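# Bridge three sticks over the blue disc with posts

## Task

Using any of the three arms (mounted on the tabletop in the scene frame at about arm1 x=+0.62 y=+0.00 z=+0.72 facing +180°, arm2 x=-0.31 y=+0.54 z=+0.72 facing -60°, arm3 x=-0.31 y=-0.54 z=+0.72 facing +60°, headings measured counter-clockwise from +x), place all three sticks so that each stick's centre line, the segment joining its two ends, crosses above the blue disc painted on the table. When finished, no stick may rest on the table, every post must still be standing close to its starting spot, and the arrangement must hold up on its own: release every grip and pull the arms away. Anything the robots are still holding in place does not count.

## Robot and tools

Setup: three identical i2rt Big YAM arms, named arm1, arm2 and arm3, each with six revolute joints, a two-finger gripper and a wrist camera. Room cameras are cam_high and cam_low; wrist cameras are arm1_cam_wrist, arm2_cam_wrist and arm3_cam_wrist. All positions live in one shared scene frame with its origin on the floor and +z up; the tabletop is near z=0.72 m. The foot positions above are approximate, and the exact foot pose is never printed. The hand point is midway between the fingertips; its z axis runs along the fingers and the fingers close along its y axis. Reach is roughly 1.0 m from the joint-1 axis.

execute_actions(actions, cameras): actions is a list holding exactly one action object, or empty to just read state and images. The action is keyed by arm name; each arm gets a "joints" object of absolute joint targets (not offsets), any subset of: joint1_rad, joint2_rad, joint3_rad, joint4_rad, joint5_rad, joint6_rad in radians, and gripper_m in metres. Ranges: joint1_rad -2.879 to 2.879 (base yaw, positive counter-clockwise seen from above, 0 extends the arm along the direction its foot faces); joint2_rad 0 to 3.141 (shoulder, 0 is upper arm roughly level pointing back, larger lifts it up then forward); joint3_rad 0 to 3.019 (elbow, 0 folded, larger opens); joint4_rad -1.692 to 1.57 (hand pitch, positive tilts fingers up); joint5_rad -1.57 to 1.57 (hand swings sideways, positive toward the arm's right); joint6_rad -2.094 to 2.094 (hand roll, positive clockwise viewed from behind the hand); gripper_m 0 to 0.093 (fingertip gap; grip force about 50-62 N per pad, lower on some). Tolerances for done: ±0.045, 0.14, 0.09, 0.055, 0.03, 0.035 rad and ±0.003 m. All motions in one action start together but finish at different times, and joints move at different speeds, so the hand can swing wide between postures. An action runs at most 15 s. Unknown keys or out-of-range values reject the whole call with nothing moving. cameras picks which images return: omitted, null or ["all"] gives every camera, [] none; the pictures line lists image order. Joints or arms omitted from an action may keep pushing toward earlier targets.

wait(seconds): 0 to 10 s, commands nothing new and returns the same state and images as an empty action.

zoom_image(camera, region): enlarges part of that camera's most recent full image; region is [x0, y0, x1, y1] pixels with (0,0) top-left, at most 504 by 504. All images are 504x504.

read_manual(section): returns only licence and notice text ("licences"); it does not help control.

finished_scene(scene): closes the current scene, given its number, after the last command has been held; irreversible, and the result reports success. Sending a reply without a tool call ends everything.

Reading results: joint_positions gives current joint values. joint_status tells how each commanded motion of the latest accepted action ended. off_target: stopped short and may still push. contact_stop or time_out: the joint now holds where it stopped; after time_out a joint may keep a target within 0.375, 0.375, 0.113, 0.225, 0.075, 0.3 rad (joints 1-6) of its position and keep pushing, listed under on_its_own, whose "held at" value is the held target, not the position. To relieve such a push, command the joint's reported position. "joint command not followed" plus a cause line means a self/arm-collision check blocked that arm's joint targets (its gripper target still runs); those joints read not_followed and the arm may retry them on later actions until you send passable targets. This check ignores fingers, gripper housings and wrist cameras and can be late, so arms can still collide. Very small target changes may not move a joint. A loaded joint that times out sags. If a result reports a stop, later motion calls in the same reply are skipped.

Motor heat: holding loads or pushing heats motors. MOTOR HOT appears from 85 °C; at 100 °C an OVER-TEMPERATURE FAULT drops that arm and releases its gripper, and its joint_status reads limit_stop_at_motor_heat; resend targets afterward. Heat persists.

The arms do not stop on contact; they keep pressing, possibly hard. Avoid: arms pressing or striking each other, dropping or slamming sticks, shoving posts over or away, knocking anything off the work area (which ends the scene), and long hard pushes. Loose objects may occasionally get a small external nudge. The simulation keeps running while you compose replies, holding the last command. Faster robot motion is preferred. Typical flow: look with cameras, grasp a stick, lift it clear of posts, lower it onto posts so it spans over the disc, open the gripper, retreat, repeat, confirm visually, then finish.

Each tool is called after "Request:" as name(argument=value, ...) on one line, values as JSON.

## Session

Request:
execute_actions(actions=[])

Scene clock: 0.00 s.
Motor temperatures (°C, as the motors report them): arm1=[27 28 27 28 29 28] | arm2=[29 26 30 29 26 27] | arm3=[27 30 27 27 29 29]
arm1.joint_positions: joint1_rad=+0.250 joint2_rad=+0.550 joint3_rad=+1.442 joint4_rad=-1.196 joint5_rad=-0.103 joint6_rad=-0.117 gripper_m=+0.094
arm1.joint_status: not commanded
arm1.hand: x=+0.4226 y=-0.0651 z=+1.4366 quat_wxyz=(-0.083, -0.786, -0.176, +0.587) (m; scene frame)
arm2.joint_positions: joint1_rad=-0.211 joint2_rad=+0.598 joint3_rad=+1.360 joint4_rad=-1.344 joint5_rad=+0.200 joint6_rad=+0.037 gripper_m=+0.094
arm2.joint_status: not commanded
arm2.hand: x=-0.2850 y=+0.3102 z=+1.3150 quat_wxyz=(-0.332, -0.580, -0.658, +0.348) (m; scene frame)
arm3.joint_positions: joint1_rad=-0.004 joint2_rad=+0.643 joint3_rad=+1.436 joint4_rad=-1.346 joint5_rad=-0.095 joint6_rad=-0.401 gripper_m=+0.095
arm3.joint_status: not commanded
arm3.hand: x=-0.2122 y=-0.3213 z=+1.3786 quat_wxyz=(-0.445, +0.606, -0.628, -0.202) (m; scene frame)
pictures: arm1_cam_wrist, arm2_cam_wrist, arm3_cam_wrist, cam_high, cam_low
Images, in order (width x height): arm1_cam_wrist 504x504, arm2_cam_wrist 504x504, arm3_cam_wrist 504x504, cam_high 504x504, cam_low 504x504.

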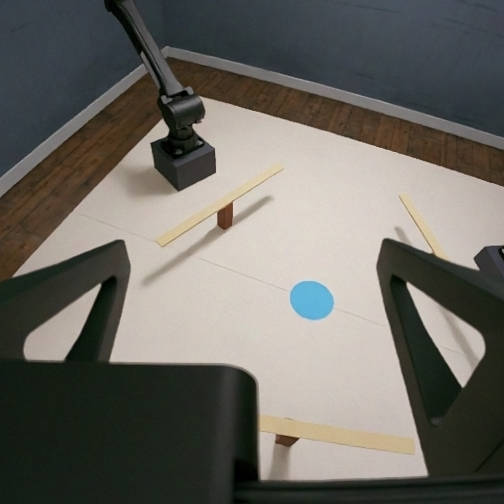

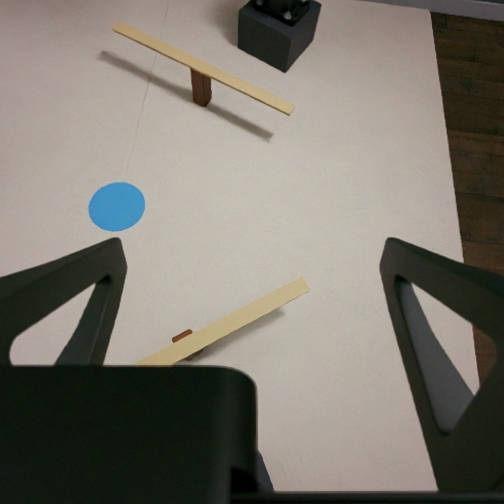

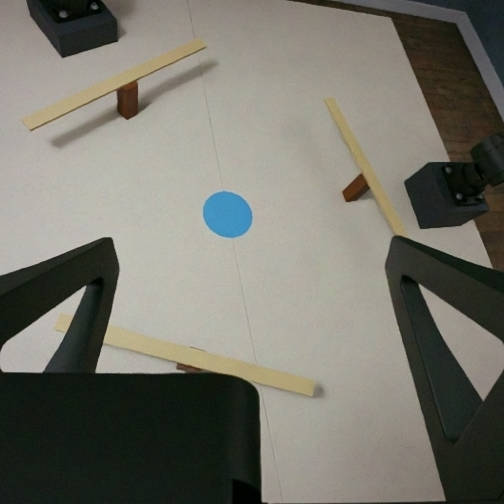

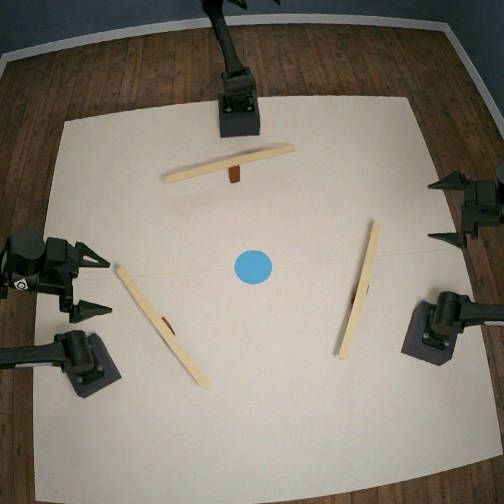

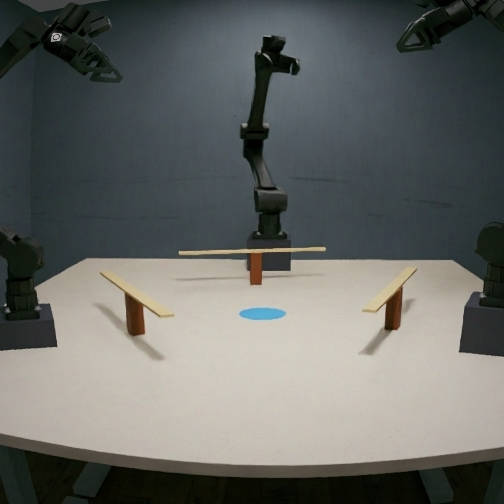

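Request:
zoom_image(camera="cam_high", region=[150, 90, 310, 250])

Request:
zoom_image(camera="cam_high", region=[90, 240, 290, 410])

Request:
zoom_image(camera="cam_high", region=[300, 200, 480, 380])

Request:
zoom_image(camera="cam_low", region=[90, 170, 440, 345])

Region (150, 90, 310, 250) of cam_high's 504x504 image, scaled by 3.150, with more detail than that image has.

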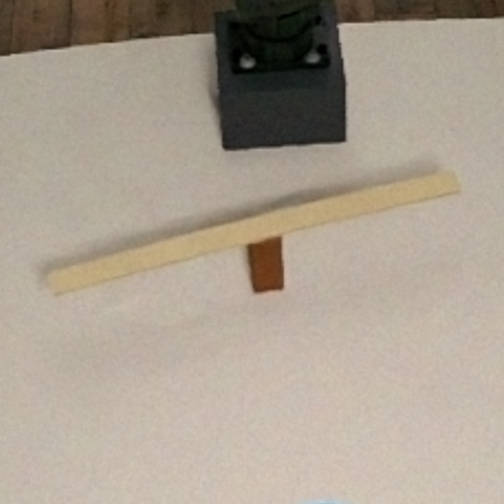

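Region (90, 240, 290, 410) of cam_high's 504x504 image, scaled by 2.520, with more detail than that image has; it fills the top 428 rows of this view, and the rest is white.

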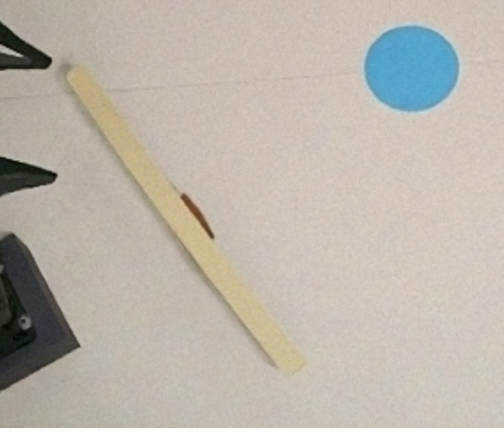

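Region (300, 200, 480, 380) of cam_high's 504x504 image, scaled by 2.800, with more detail than that image has.

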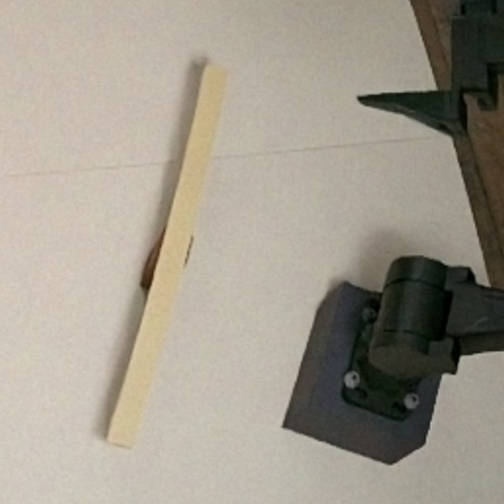

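Region (90, 170, 440, 345) of cam_low's 504x504 image, scaled by 1.440, with more detail than that image has.

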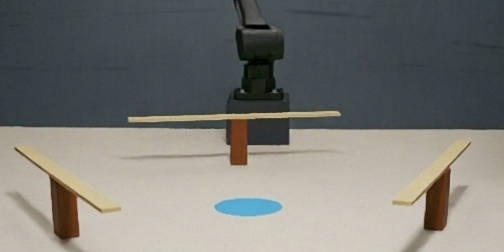

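Request:
execute_actions(actions=[{"arm1":{"joints":{"joint1_rad":0.114,"joint2_rad":1.252,"joint3_rad":0.609,"joint4_rad":-0.906,"joint5_rad":0,"joint6_rad":1.487,"gripper_m":0.093}},"arm2":{"joints":{"joint1_rad":0.187,"joint2_rad":1.177,"joint3_rad":0.677,"joint4_rad":-1.05,"joint5_rad":0,"joint6_rad":1.644,"gripper_m":0.093}},"arm3":{"joints":{"joint1_rad":0.073,"joint2_rad":1.225,"joint3_rad":0.599,"joint4_rad":-0.918,"joint5_rad":0,"joint6_rad":1.563,"gripper_m":0.093}}}])

Scene clock: 4.50 s.
Motor temperatures (°C, as the motors report them): arm1=[27 28 29 28 29 28] | arm2=[29 26 31 29 26 27] | arm3=[27 30 28 27 29 29]
arm1.joint_positions: joint1_rad=+0.120 joint2_rad=+1.260 joint3_rad=+0.604 joint4_rad=-0.910 joint5_rad=-0.001 joint6_rad=+1.479 gripper_m=+0.093
arm1.joint_status: all done
arm1.hand: x=+0.3474 y=-0.0328 z=+0.8597 quat_wxyz=(-0.005, -0.778, +0.628, +0.000) (m; scene frame)
arm2.joint_positions: joint1_rad=+0.191 joint2_rad=+1.189 joint3_rad=+0.678 joint4_rad=-1.059 joint5_rad=+0.000 joint6_rad=+1.635 gripper_m=+0.093
arm2.joint_status: all done
arm2.hand: x=-0.1375 y=+0.3207 z=+0.8601 quat_wxyz=(-0.001, -0.954, -0.301, -0.003) (m; scene frame)
arm3.joint_positions: joint1_rad=+0.065 joint2_rad=+1.240 joint3_rad=+0.598 joint4_rad=-0.933 joint5_rad=-0.004 joint6_rad=+1.554 gripper_m=+0.093
arm3.joint_status: all done
arm3.hand: x=-0.2008 y=-0.2921 z=+0.8597 quat_wxyz=(+0.003, -0.201, -0.980, +0.001) (m; scene frame)
pictures: arm1_cam_wrist, arm2_cam_wrist, arm3_cam_wrist, cam_high, cam_low
Images, in order (width x height): arm1_cam_wrist 504x504, arm2_cam_wrist 504x504, arm3_cam_wrist 504x504, cam_high 504x504, cam_low 504x504.

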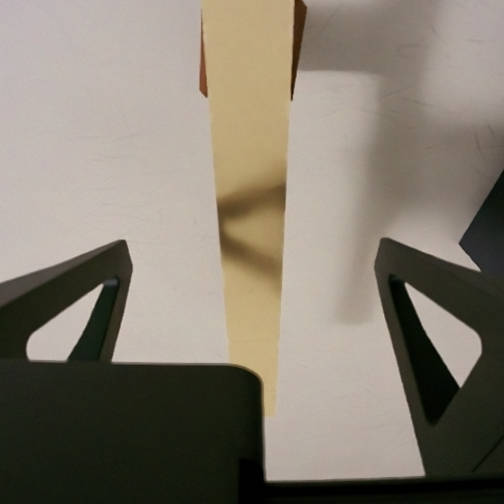

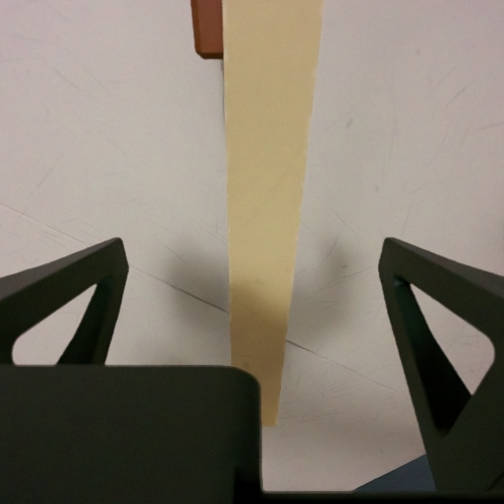

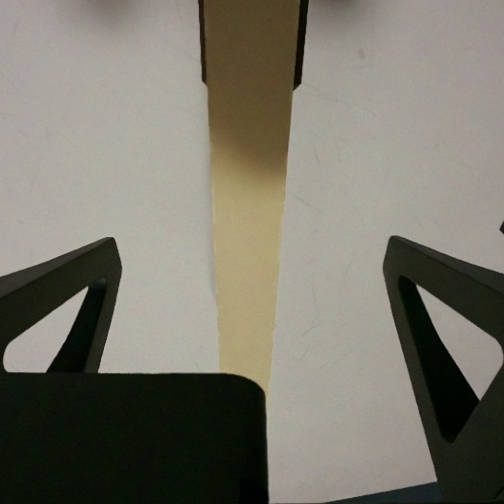

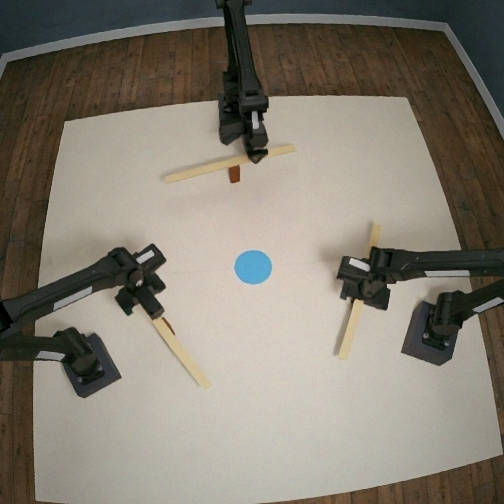

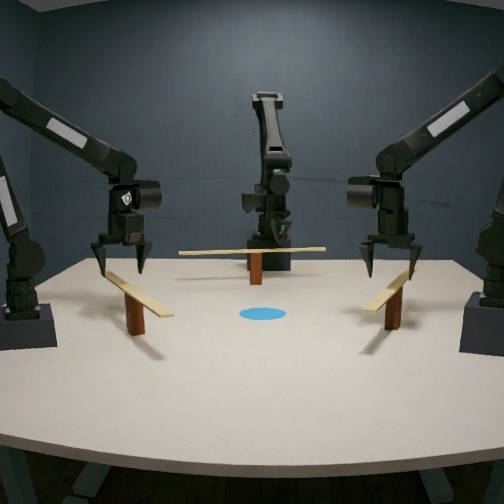

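Request:
execute_actions(actions=[{"arm1":{"joints":{"joint2_rad":1.383,"joint3_rad":0.55,"joint4_rad":-0.72}},"arm2":{"joints":{"joint2_rad":1.272,"joint3_rad":0.593,"joint4_rad":-0.87}},"arm3":{"joints":{"joint2_rad":1.364,"joint3_rad":0.538,"joint4_rad":-0.734}}}], cameras=["arm1_cam_wrist", "arm2_cam_wrist", "arm3_cam_wrist", "cam_low"])

Scene clock: 5.83 s.
Motor temperatures (°C, as the motors report them): arm1=[27 28 29 28 29 28] | arm2=[29 26 32 29 26 27] | arm3=[27 30 29 27 29 29]
arm1.joint_positions: joint1_rad=+0.120 joint2_rad=+1.386 joint3_rad=+0.543 joint4_rad=-0.735 joint5_rad=-0.001 joint6_rad=+1.479 gripper_m=+0.093
arm1.joint_status: all done
arm1.hand: x=+0.3504 y=-0.0327 z=+0.8108 quat_wxyz=(+0.000, -0.778, +0.628, -0.004) (m; scene frame)
arm2.joint_positions: joint1_rad=+0.191 joint2_rad=+1.273 joint3_rad=+0.589 joint4_rad=-0.886 joint5_rad=+0.000 joint6_rad=+1.636 gripper_m=+0.093
arm2.joint_status: all done
arm2.hand: x=-0.1406 y=+0.3249 z=+0.8106 quat_wxyz=(-0.001, -0.954, -0.301, -0.002) (m; scene frame)
arm3.joint_positions: joint1_rad=+0.065 joint2_rad=+1.362 joint3_rad=+0.537 joint4_rad=-0.749 joint5_rad=-0.004 joint6_rad=+1.555 gripper_m=+0.093
arm3.joint_status: all done
arm3.hand: x=-0.2008 y=-0.2920 z=+0.8121 quat_wxyz=(+0.003, -0.201, -0.980, +0.001) (m; scene frame)
pictures: arm1_cam_wrist, arm2_cam_wrist, arm3_cam_wrist, cam_low
Images, in order (width x height): arm1_cam_wrist 504x504, arm2_cam_wrist 504x504, arm3_cam_wrist 504x504, cam_low 504x504.

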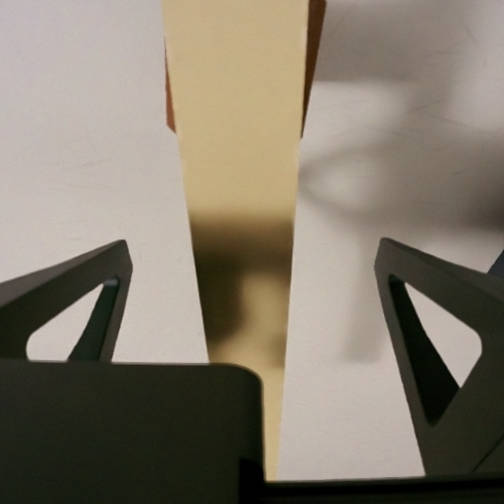

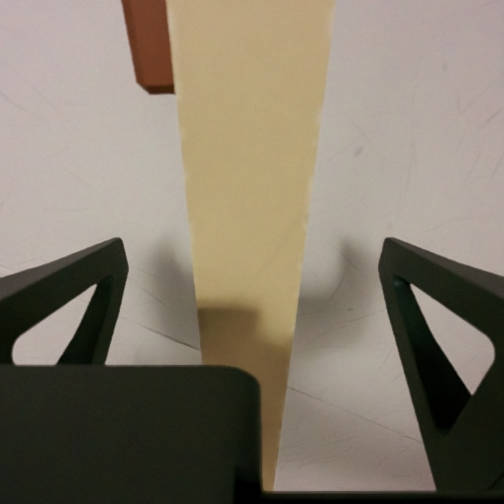

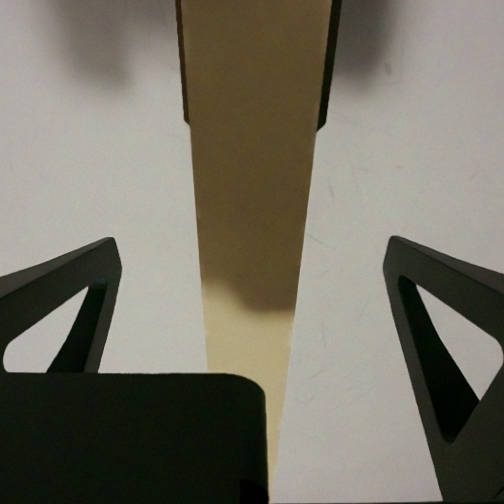

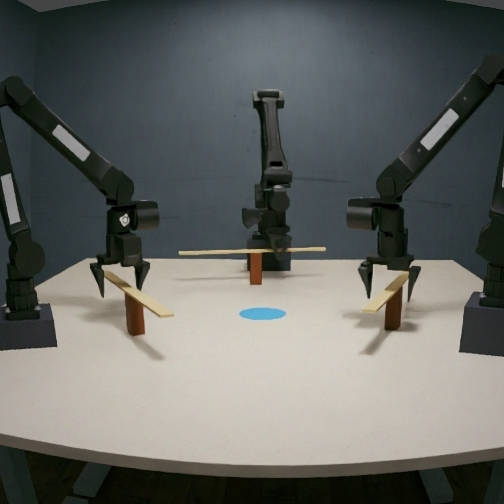

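Request:
execute_actions(actions=[{"arm1":{"joints":{"gripper_m":0.015}},"arm2":{"joints":{"gripper_m":0.015}},"arm3":{"joints":{"gripper_m":0.015}}}], cameras=["cam_high", "cam_low"])

Scene clock: 6.60 s.
Motor temperatures (°C, as the motors report them): arm1=[27 28 29 28 29 28] | arm2=[29 26 32 29 26 27] | arm3=[27 30 29 27 29 29]
arm1.joint_positions: joint1_rad=+0.120 joint2_rad=+1.386 joint3_rad=+0.543 joint4_rad=-0.733 joint5_rad=-0.001 joint6_rad=+1.481 gripper_m=+0.027
arm1.joint_status: gripper_m off_target (ended at +0.027, target +0.015)
arm1.hand: x=+0.3501 y=-0.0327 z=+0.8108 quat_wxyz=(-0.001, -0.778, +0.629, -0.004) (m; scene frame)
arm2.joint_positions: joint1_rad=+0.191 joint2_rad=+1.273 joint3_rad=+0.589 joint4_rad=-0.886 joint5_rad=+0.000 joint6_rad=+1.638 gripper_m=+0.026
arm2.joint_status: gripper_m off_target (ended at +0.026, target +0.015)
arm2.hand: x=-0.1405 y=+0.3248 z=+0.8106 quat_wxyz=(-0.001, -0.954, -0.300, -0.003) (m; scene frame)
arm3.joint_positions: joint1_rad=+0.065 joint2_rad=+1.362 joint3_rad=+0.537 joint4_rad=-0.749 joint5_rad=-0.004 joint6_rad=+1.556 gripper_m=+0.028
arm3.joint_status: gripper_m off_target (ended at +0.028, target +0.015)
arm3.hand: x=-0.2007 y=-0.2919 z=+0.8121 quat_wxyz=(+0.003, -0.202, -0.979, +0.001) (m; scene frame)
pictures: cam_high, cam_low
Images, in order (width x height): cam_high 504x504, cam_low 504x504.

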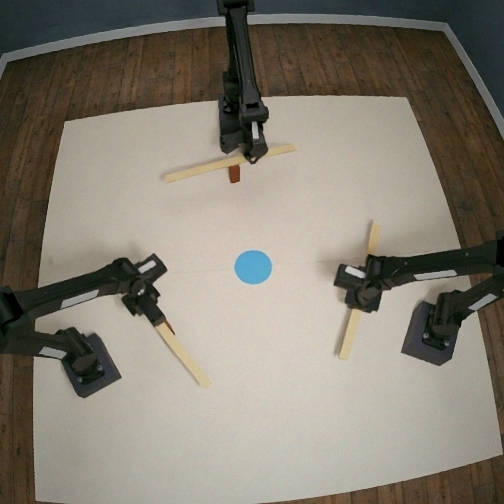

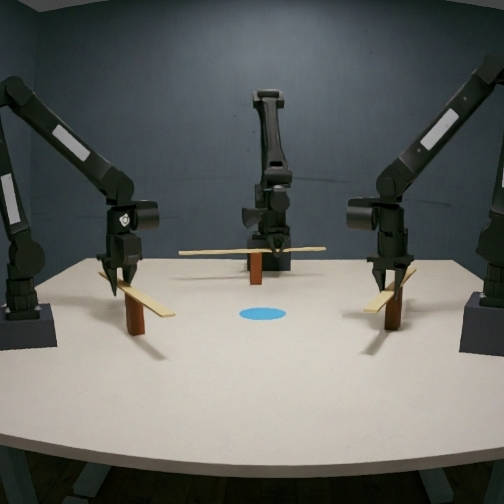

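Request:
execute_actions(actions=[{"arm1":{"joints":{"joint2_rad":1.235,"joint3_rad":0.64,"joint6_rad":1.1}},"arm2":{"joints":{"joint2_rad":1.15,"joint3_rad":0.69,"joint6_rad":1.2}},"arm3":{"joints":{"joint2_rad":1.215,"joint3_rad":0.63,"joint5_rad":0.0,"joint6_rad":1.15}}}], cameras=["cam_high", "cam_low"])

Scene clock: 11.57 s.
Motor temperatures (°C, as the motors report them): arm1=[27 28 30 28 29 28] | arm2=[29 26 33 29 26 27] | arm3=[27 30 29 27 29 29]
arm1.joint_positions: joint1_rad=+0.120 joint2_rad=+1.235 joint3_rad=+0.610 joint4_rad=-0.731 joint5_rad=-0.001 joint6_rad=+1.109 gripper_m=+0.027
arm1.joint_status: all done
arm1.hand: x=+0.2989 y=-0.0386 z=+0.8735 quat_wxyz=(-0.065, -0.875, +0.472, +0.086) (m; scene frame)
arm2.joint_positions: joint1_rad=+0.191 joint2_rad=+1.146 joint3_rad=+0.656 joint4_rad=-0.883 joint5_rad=+0.000 joint6_rad=+1.210 gripper_m=+0.026
arm2.joint_status: all done
arm2.hand: x=-0.1149 y=+0.2925 z=+0.8684 quat_wxyz=(-0.099, -0.864, -0.493, -0.018) (m; scene frame)
arm3.joint_positions: joint1_rad=+0.065 joint2_rad=+1.209 joint3_rad=+0.607 joint4_rad=-0.745 joint5_rad=-0.004 joint6_rad=+1.159 gripper_m=+0.028
arm3.joint_status: all done
arm3.hand: x=-0.1793 y=-0.2444 z=+0.8758 quat_wxyz=(-0.043, -0.004, -0.994, -0.103) (m; scene frame)
pictures: cam_high, cam_low
Images, in order (width x height): cam_high 504x504, cam_low 504x504.

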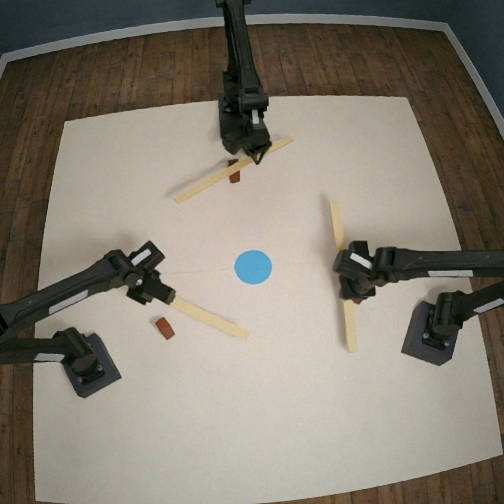

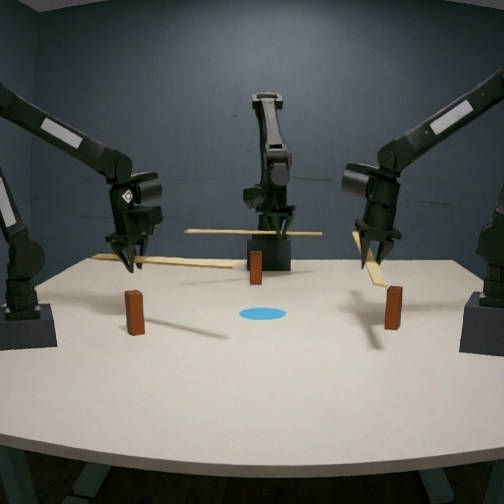

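Request:
execute_actions(actions=[{"arm1":{"joints":{"joint1_rad":-0.15,"joint2_rad":1.395,"joint3_rad":0.797,"joint6_rad":-0.081}},"arm2":{"joints":{"joint1_rad":-0.12,"joint2_rad":1.305,"joint3_rad":0.833,"joint4_rad":-0.826,"joint6_rad":-0.076}},"arm3":{"joints":{"joint1_rad":-0.20,"joint2_rad":1.38,"joint3_rad":0.78,"joint6_rad":-0.097}}}], cameras=["cam_high", "cam_low"])

Scene clock: 21.57 s.
Motor temperatures (°C, as the motors report them): arm1=[27 28 32 28 29 28] | arm2=[29 26 35 29 26 27] | arm3=[27 30 32 27 29 29]
arm1.joint_positions: joint1_rad=-0.155 joint2_rad=+1.395 joint3_rad=+0.762 joint4_rad=-0.730 joint5_rad=+0.000 joint6_rad=-0.072 gripper_m=+0.027
arm1.joint_status: all done
arm1.hand: x=+0.2436 y=+0.0591 z=+0.8746 quat_wxyz=(+0.009, -0.994, +0.041, +0.103) (m; scene frame)
arm2.joint_positions: joint1_rad=-0.127 joint2_rad=+1.304 joint3_rad=+0.795 joint4_rad=-0.837 joint5_rad=-0.001 joint6_rad=-0.067 gripper_m=+0.026
arm2.joint_status: all done
arm2.hand: x=-0.1792 y=+0.1851 z=+0.8732 quat_wxyz=(-0.092, -0.539, -0.835, +0.065) (m; scene frame)
arm3.joint_positions: joint1_rad=-0.203 joint2_rad=+1.373 joint3_rad=+0.751 joint4_rad=-0.743 joint5_rad=-0.003 joint6_rad=-0.089 gripper_m=+0.028
arm3.joint_status: all done
arm3.hand: x=-0.0718 y=-0.2479 z=+0.8751 quat_wxyz=(-0.094, +0.464, -0.880, -0.041) (m; scene frame)
pictures: cam_high, cam_low
Images, in order (width x height): cam_high 504x504, cam_low 504x504.

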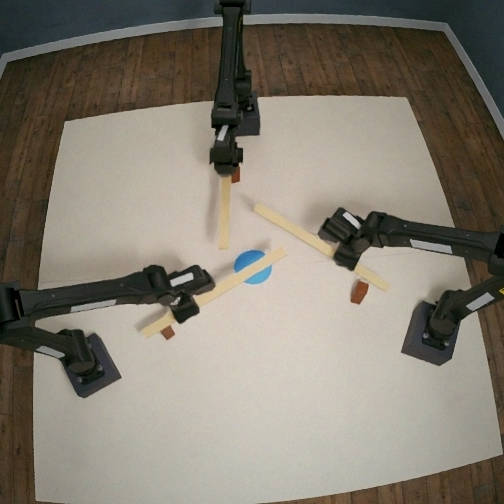

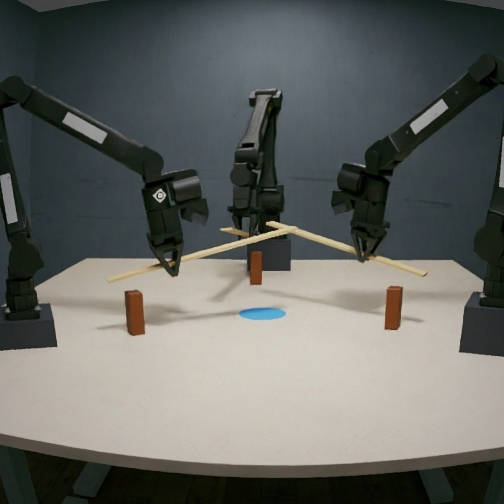

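Request:
execute_actions(actions=[{"arm1":{"joints":{"joint1_rad":-0.112,"joint2_rad":1.554,"joint3_rad":0.935}},"arm2":{"joints":{"joint1_rad":-0.085,"joint2_rad":1.464,"joint3_rad":0.967}},"arm3":{"joints":{"joint1_rad":-0.163,"joint2_rad":1.543,"joint3_rad":0.927}}}], cameras=["cam_high", "cam_low"])

Request:
zoom_image(camera="cam_high", region=[130, 150, 400, 360])

Request:
zoom_image(camera="cam_low", region=[100, 190, 430, 345])

Scene clock: 23.63 s.
Motor temperatures (°C, as the motors report them): arm1=[27 28 33 28 29 28] | arm2=[29 26 36 29 26 27] | arm3=[27 30 32 27 29 29]
arm1.joint_positions: joint1_rad=-0.118 joint2_rad=+1.555 joint3_rad=+0.897 joint4_rad=-0.730 joint5_rad=+0.000 joint6_rad=-0.073 gripper_m=+0.027
arm1.joint_status: all done
arm1.hand: x=+0.1923 y=+0.0508 z=+0.8610 quat_wxyz=(+0.006, -0.996, +0.022, +0.091) (m; scene frame)
arm2.joint_positions: joint1_rad=-0.086 joint2_rad=+1.462 joint3_rad=+0.925 joint4_rad=-0.837 joint5_rad=-0.001 joint6_rad=-0.069 gripper_m=+0.026
arm2.joint_status: all done
arm2.hand: x=-0.1458 y=+0.1456 z=+0.8637 quat_wxyz=(-0.083, -0.522, -0.847, +0.056) (m; scene frame)
arm3.joint_positions: joint1_rad=-0.169 joint2_rad=+1.535 joint3_rad=+0.895 joint4_rad=-0.743 joint5_rad=-0.003 joint6_rad=-0.090 gripper_m=+0.028
arm3.joint_status: all done
arm3.hand: x=-0.0491 y=-0.1974 z=+0.8649 quat_wxyz=(-0.085, +0.480, -0.872, -0.039) (m; scene frame)
pictures: cam_high, cam_low
Images, in order (width x height): cam_high 504x504, cam_low 504x504.

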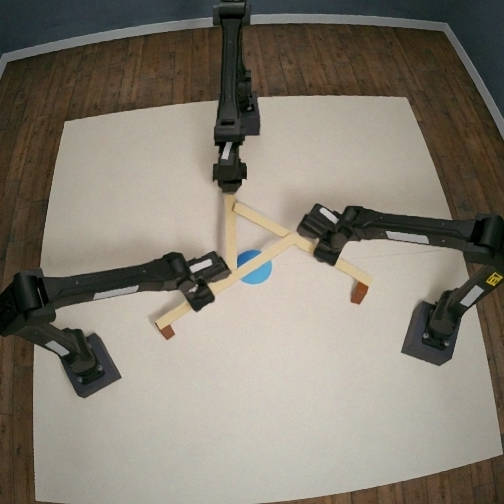

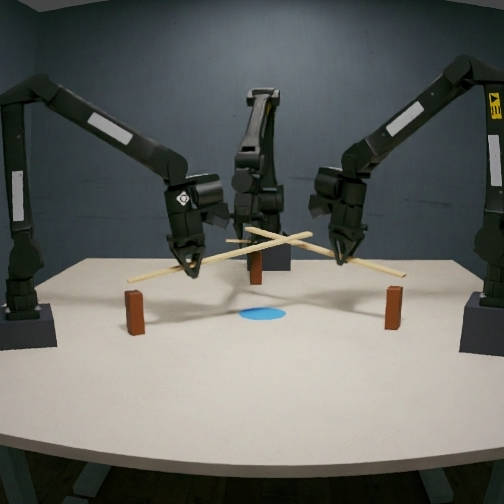

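Region (130, 150, 400, 360) of cam_high's 504x504 image, scaled by 1.867, with more detail than that image has.

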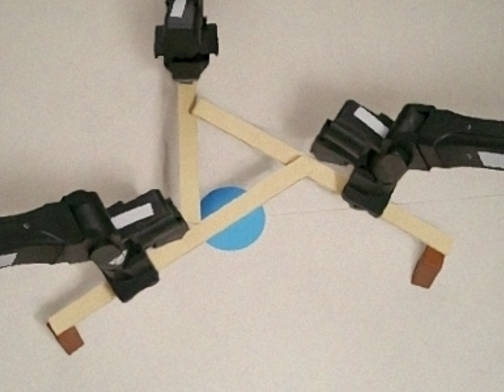

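Region (100, 190, 430, 345) of cam_low's 504x504 image, scaled by 1.527, with more detail than that image has; it fills the top 237 rows of this view, and the rest is white.

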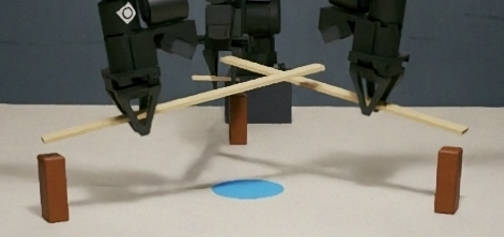

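Request:
execute_actions(actions=[{"arm1":{"joints":{"joint1_rad":-0.068,"joint2_rad":1.622}},"arm2":{"joints":{"joint1_rad":-0.045,"joint2_rad":1.533}},"arm3":{"joints":{"joint1_rad":-0.12,"joint2_rad":1.615}}}], cameras=["cam_high", "cam_low"])

Request:
zoom_image(camera="cam_high", region=[130, 170, 400, 360])

Request:
zoom_image(camera="cam_low", region=[100, 215, 270, 340])

Request:
zoom_image(camera="cam_low", region=[230, 215, 420, 340])

Scene clock: 28.57 s.
Motor temperatures (°C, as the motors report them): arm1=[27 29 33 28 29 28] | arm2=[29 27 36 29 26 27] | arm3=[27 31 33 27 29 29]
arm1.joint_positions: joint1_rad=-0.072 joint2_rad=+1.622 joint3_rad=+0.897 joint4_rad=-0.730 joint5_rad=+0.000 joint6_rad=-0.073 gripper_m=+0.027
arm1.joint_status: all done
arm1.hand: x=+0.1978 y=+0.0305 z=+0.8339 quat_wxyz=(+0.001, -0.998, -0.001, +0.058) (m; scene frame)
arm2.joint_positions: joint1_rad=-0.045 joint2_rad=+1.535 joint3_rad=+0.925 joint4_rad=-0.837 joint5_rad=-0.001 joint6_rad=-0.069 gripper_m=+0.026
arm2.joint_status: all done
arm2.hand: x=-0.1318 y=+0.1571 z=+0.8344 quat_wxyz=(-0.054, -0.506, -0.860, +0.033) (m; scene frame)
arm3.joint_positions: joint1_rad=-0.123 joint2_rad=+1.609 joint3_rad=+0.895 joint4_rad=-0.743 joint5_rad=-0.003 joint6_rad=-0.090 gripper_m=+0.028
arm3.joint_status: all done
arm3.hand: x=-0.0695 y=-0.1920 z=+0.8352 quat_wxyz=(-0.051, +0.501, -0.863, -0.026) (m; scene frame)
pictures: cam_high, cam_low
Images, in order (width x height): cam_high 504x504, cam_low 504x504.

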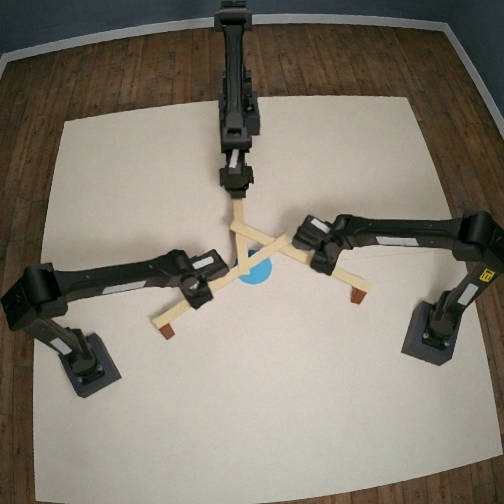

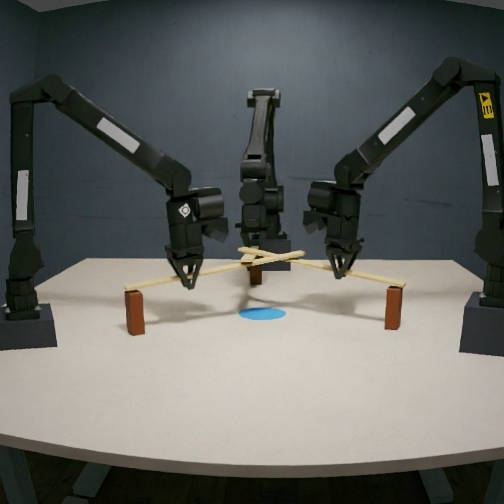

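Region (130, 170, 400, 360) of cam_high's 504x504 image, scaled by 1.867, with more detail than that image has; it fills the top 355 rows of this view, and the rest is white.

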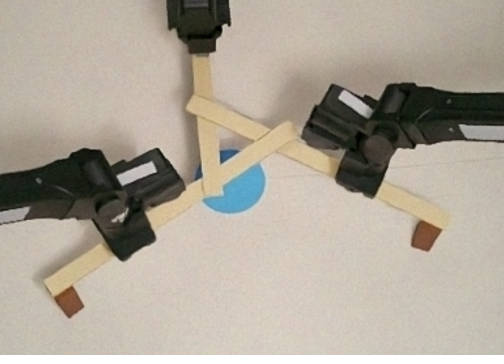

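Region (100, 215, 270, 340) of cam_low's 504x504 image, scaled by 2.965, with more detail than that image has; it fills the top 371 rows of this view, and the rest is white.

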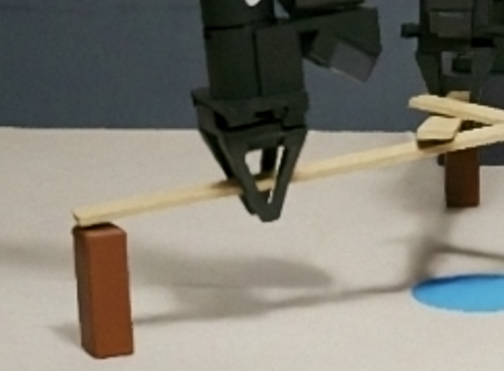

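Region (230, 215, 420, 340) of cam_low's 504x504 image, scaled by 2.653, with more detail than that image has; it fills the top 332 rows of this view, and the rest is white.

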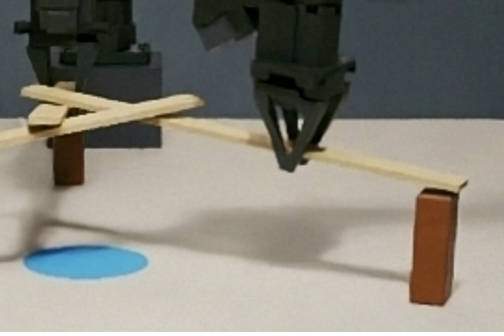

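Request:
execute_actions(actions=[])

Scene clock: 28.80 s.
Motor temperatures (°C, as the motors report them): arm1=[27 29 33 28 29 28] | arm2=[29 27 37 29 26 27] | arm3=[27 31 33 27 29 29]
arm1.joint_positions: joint1_rad=-0.072 joint2_rad=+1.622 joint3_rad=+0.897 joint4_rad=-0.730 joint5_rad=+0.000 joint6_rad=-0.073 gripper_m=+0.027
arm1.joint_status: all done
arm1.hand: x=+0.1978 y=+0.0305 z=+0.8339 quat_wxyz=(+0.001, -0.998, -0.001, +0.058) (m; scene frame)
arm2.joint_positions: joint1_rad=-0.045 joint2_rad=+1.535 joint3_rad=+0.925 joint4_rad=-0.837 joint5_rad=-0.001 joint6_rad=-0.069 gripper_m=+0.026
arm2.joint_status: all done
arm2.hand: x=-0.1318 y=+0.1571 z=+0.8344 quat_wxyz=(-0.054, -0.506, -0.860, +0.033) (m; scene frame)
arm3.joint_positions: joint1_rad=-0.123 joint2_rad=+1.609 joint3_rad=+0.895 joint4_rad=-0.743 joint5_rad=-0.003 joint6_rad=-0.090 gripper_m=+0.028
arm3.joint_status: all done
arm3.hand: x=-0.0695 y=-0.1920 z=+0.8352 quat_wxyz=(-0.051, +0.501, -0.863, -0.026) (m; scene frame)
pictures: arm1_cam_wrist, arm2_cam_wrist, arm3_cam_wrist, cam_high, cam_low
Images, in order (width x height): arm1_cam_wrist 504x504, arm2_cam_wrist 504x504, arm3_cam_wrist 504x504, cam_high 504x504, cam_low 504x504.

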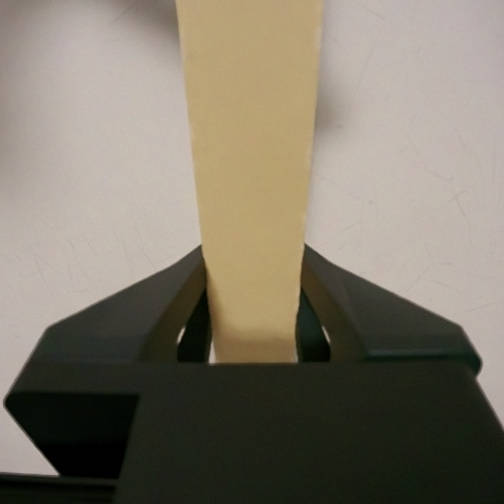

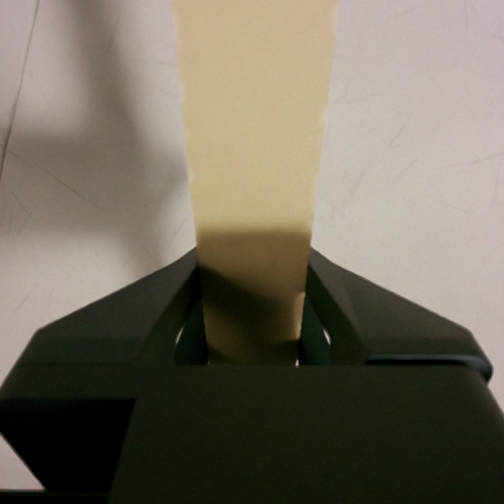

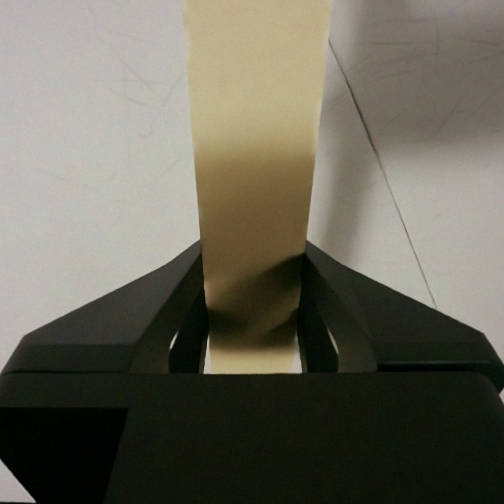

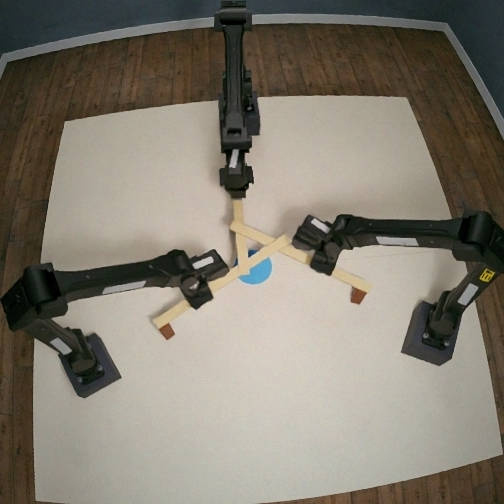

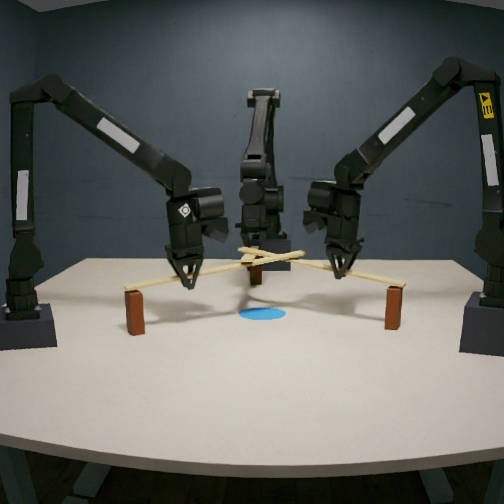

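Request:
execute_actions(actions=[{"arm1":{"joints":{"joint2_rad":1.650}},"arm2":{"joints":{"joint2_rad":1.561}},"arm3":{"joints":{"joint2_rad":1.647}}}], cameras=["cam_high","cam_low"])

Request:
zoom_image(camera="cam_low", region=[100, 220, 430, 350])

Scene clock: 29.53 s.
Motor temperatures (°C, as the motors report them): arm1=[27 29 34 28 29 28] | arm2=[29 27 37 29 26 27] | arm3=[27 31 33 27 29 29]
arm1.joint_positions: joint1_rad=-0.072 joint2_rad=+1.640 joint3_rad=+0.897 joint4_rad=-0.730 joint5_rad=+0.000 joint6_rad=-0.073 gripper_m=+0.027
arm1.joint_status: all done
arm1.hand: x=+0.2000 y=+0.0303 z=+0.8268 quat_wxyz=(+0.001, -0.999, -0.001, +0.049) (m; scene frame)
arm2.joint_positions: joint1_rad=-0.045 joint2_rad=+1.552 joint3_rad=+0.925 joint4_rad=-0.837 joint5_rad=-0.001 joint6_rad=-0.069 gripper_m=+0.026
arm2.joint_status: all done
arm2.hand: x=-0.1324 y=+0.1585 z=+0.8275 quat_wxyz=(-0.047, -0.506, -0.861, +0.028) (m; scene frame)
arm3.joint_positions: joint1_rad=-0.123 joint2_rad=+1.626 joint3_rad=+0.895 joint4_rad=-0.743 joint5_rad=-0.003 joint6_rad=-0.090 gripper_m=+0.028
arm3.joint_status: all done
arm3.hand: x=-0.0707 y=-0.1937 z=+0.8282 quat_wxyz=(-0.043, +0.502, -0.864, -0.022) (m; scene frame)
pictures: cam_high, cam_low
Images, in order (width x height): cam_high 504x504, cam_low 504x504.

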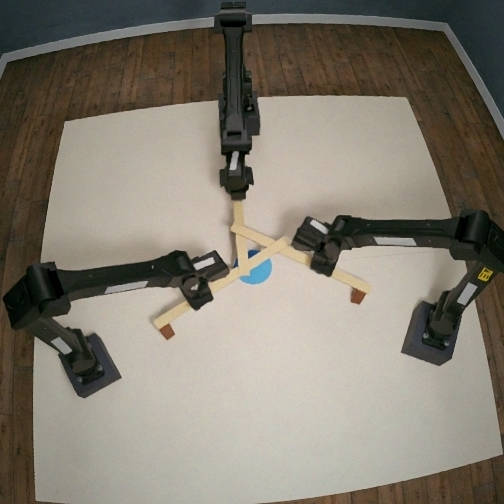

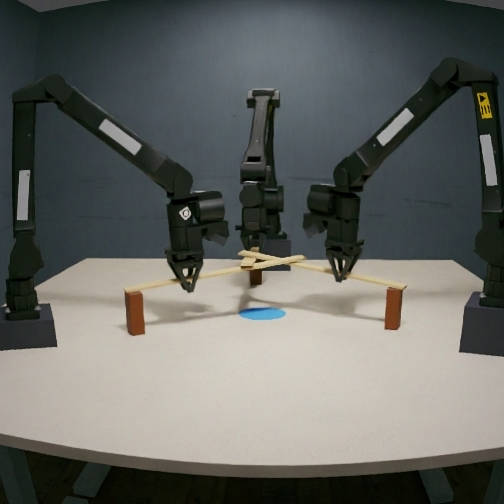

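Region (100, 220, 430, 350) of cam_low's 504x504 image, scaled by 1.527, with more detail than that image has; it fills the top 199 rows of this view, and the rest is white.

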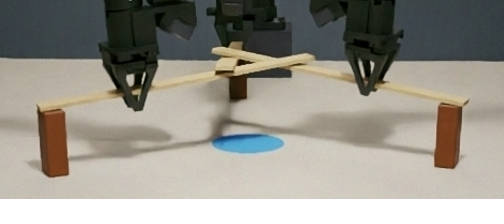

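Request:
zoom_image(camera="cam_low", region=[110, 270, 170, 310])

Request:
zoom_image(camera="cam_low", region=[365, 270, 425, 310])

Request:
zoom_image(camera="cam_low", region=[220, 235, 320, 295])

Region (110, 270, 170, 310) of cam_low's 504x504 image, scaled by 8.400, with more detail than that image has.

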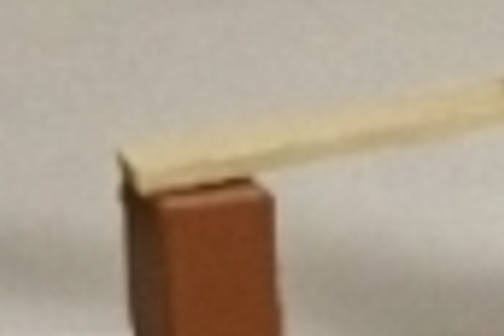

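Region (365, 270, 425, 310) of cam_low's 504x504 image, scaled by 8.400, with more detail than that image has.

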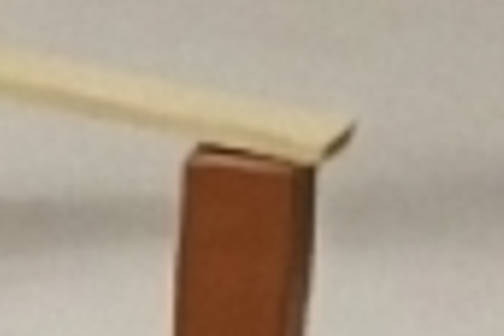

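Region (220, 235, 320, 295) of cam_low's 504x504 image, scaled by 5.040, with more detail than that image has; it fills the top 302 rows of this view, and the rest is white.

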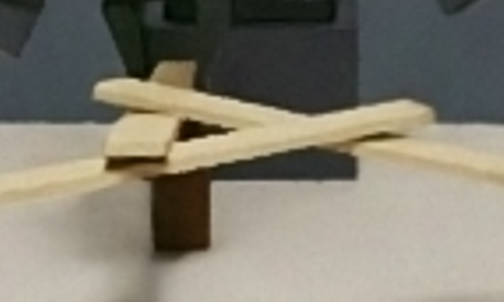

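Request:
execute_actions(actions=[{"arm1":{"joints":{"gripper_m":0.045}},"arm2":{"joints":{"gripper_m":0.045}},"arm3":{"joints":{"gripper_m":0.045}}}], cameras=["cam_high","cam_low"])

Request:
zoom_image(camera="cam_low", region=[100, 220, 430, 350])

Scene clock: 30.33 s.
Motor temperatures (°C, as the motors report them): arm1=[27 29 34 28 29 28] | arm2=[29 27 37 29 26 27] | arm3=[27 31 33 27 29 29]
arm1.joint_positions: joint1_rad=-0.072 joint2_rad=+1.640 joint3_rad=+0.897 joint4_rad=-0.730 joint5_rad=+0.000 joint6_rad=-0.073 gripper_m=+0.045
arm1.joint_status: all done
arm1.hand: x=+0.2000 y=+0.0303 z=+0.8268 quat_wxyz=(+0.001, -0.999, -0.001, +0.049) (m; scene frame)
arm2.joint_positions: joint1_rad=-0.045 joint2_rad=+1.552 joint3_rad=+0.925 joint4_rad=-0.837 joint5_rad=-0.001 joint6_rad=-0.069 gripper_m=+0.045
arm2.joint_status: all done
arm2.hand: x=-0.1324 y=+0.1585 z=+0.8275 quat_wxyz=(-0.047, -0.506, -0.861, +0.028) (m; scene frame)
arm3.joint_positions: joint1_rad=-0.123 joint2_rad=+1.626 joint3_rad=+0.895 joint4_rad=-0.743 joint5_rad=-0.003 joint6_rad=-0.090 gripper_m=+0.045
arm3.joint_status: all done
arm3.hand: x=-0.0707 y=-0.1937 z=+0.8282 quat_wxyz=(-0.043, +0.502, -0.864, -0.022) (m; scene frame)
pictures: cam_high, cam_low
Images, in order (width x height): cam_high 504x504, cam_low 504x504.

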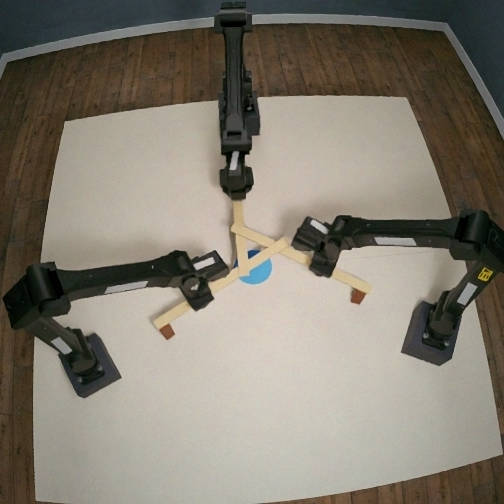

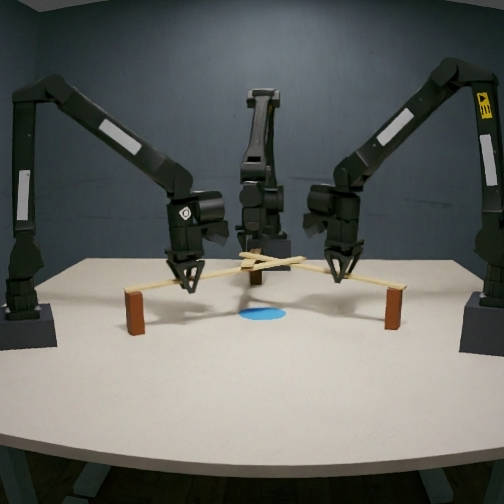

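Region (100, 220, 430, 350) of cam_low's 504x504 image, scaled by 1.527, with more detail than that image has; it fills the top 199 rows of this view, and the rest is white.

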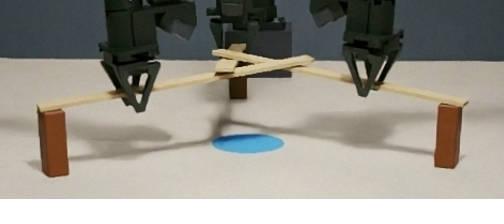

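The frame stands. Retreating.

Request:
execute_actions(actions=[{"arm1":{"joints":{"joint2_rad":1.2,"gripper_m":0.07}},"arm2":{"joints":{"joint2_rad":1.12,"gripper_m":0.07}},"arm3":{"joints":{"joint2_rad":1.2,"gripper_m":0.07}}}])

Scene clock: 31.73 s.
Motor temperatures (°C, as the motors report them): arm1=[27 29 34 28 29 28] | arm2=[29 27 37 29 26 27] | arm3=[27 31 34 27 29 29]
arm1.joint_positions: joint1_rad=-0.072 joint2_rad=+1.191 joint3_rad=+0.897 joint4_rad=-0.730 joint5_rad=+0.000 joint6_rad=-0.073 gripper_m=+0.070
arm1.joint_status: all done
arm1.hand: x=+0.1832 y=+0.0326 z=+1.0127 quat_wxyz=(+0.017, -0.963, +0.000, +0.269) (m; scene frame)
arm2.joint_positions: joint1_rad=-0.045 joint2_rad=+1.106 joint3_rad=+0.929 joint4_rad=-0.837 joint5_rad=-0.001 joint6_rad=-0.069 gripper_m=+0.070
arm2.joint_status: all done
arm2.hand: x=-0.1331 y=+0.1580 z=+1.0090 quat_wxyz=(-0.229, -0.487, -0.829, +0.153) (m; scene frame)
arm3.joint_positions: joint1_rad=-0.123 joint2_rad=+1.182 joint3_rad=+0.900 joint4_rad=-0.743 joint5_rad=-0.003 joint6_rad=-0.090 gripper_m=+0.070
arm3.joint_status: all done
arm3.hand: x=-0.0607 y=-0.1797 z=+1.0135 quat_wxyz=(-0.243, +0.484, -0.833, -0.115) (m; scene frame)
pictures: arm1_cam_wrist, arm2_cam_wrist, arm3_cam_wrist, cam_high, cam_low
Images, in order (width x height): arm1_cam_wrist 504x504, arm2_cam_wrist 504x504, arm3_cam_wrist 504x504, cam_high 504x504, cam_low 504x504.

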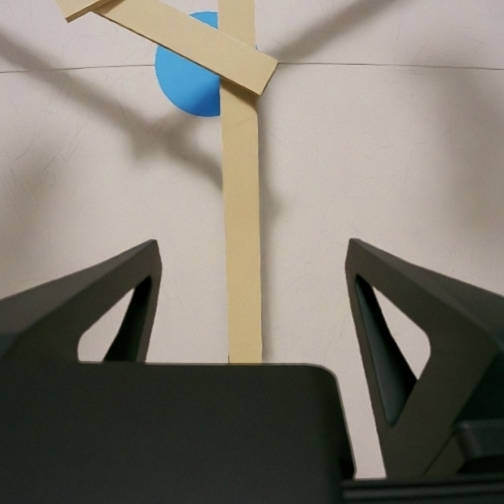

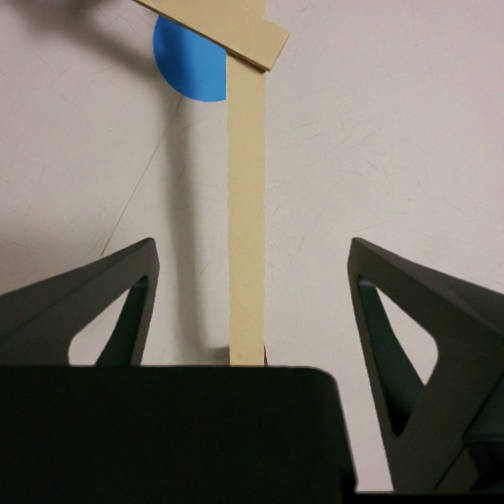

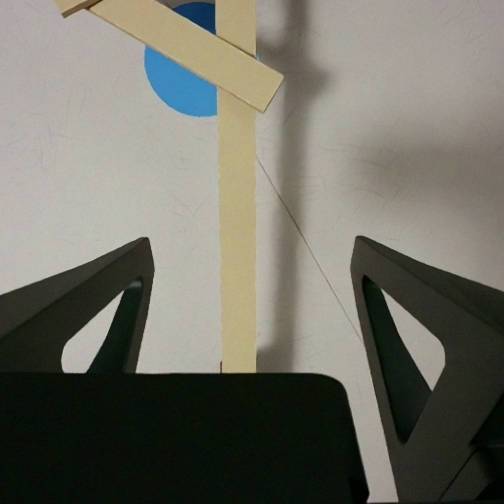

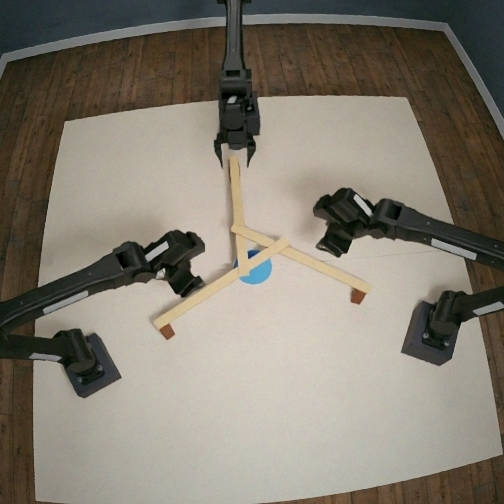

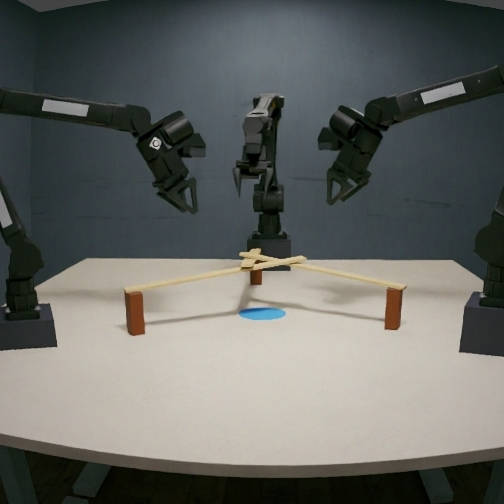

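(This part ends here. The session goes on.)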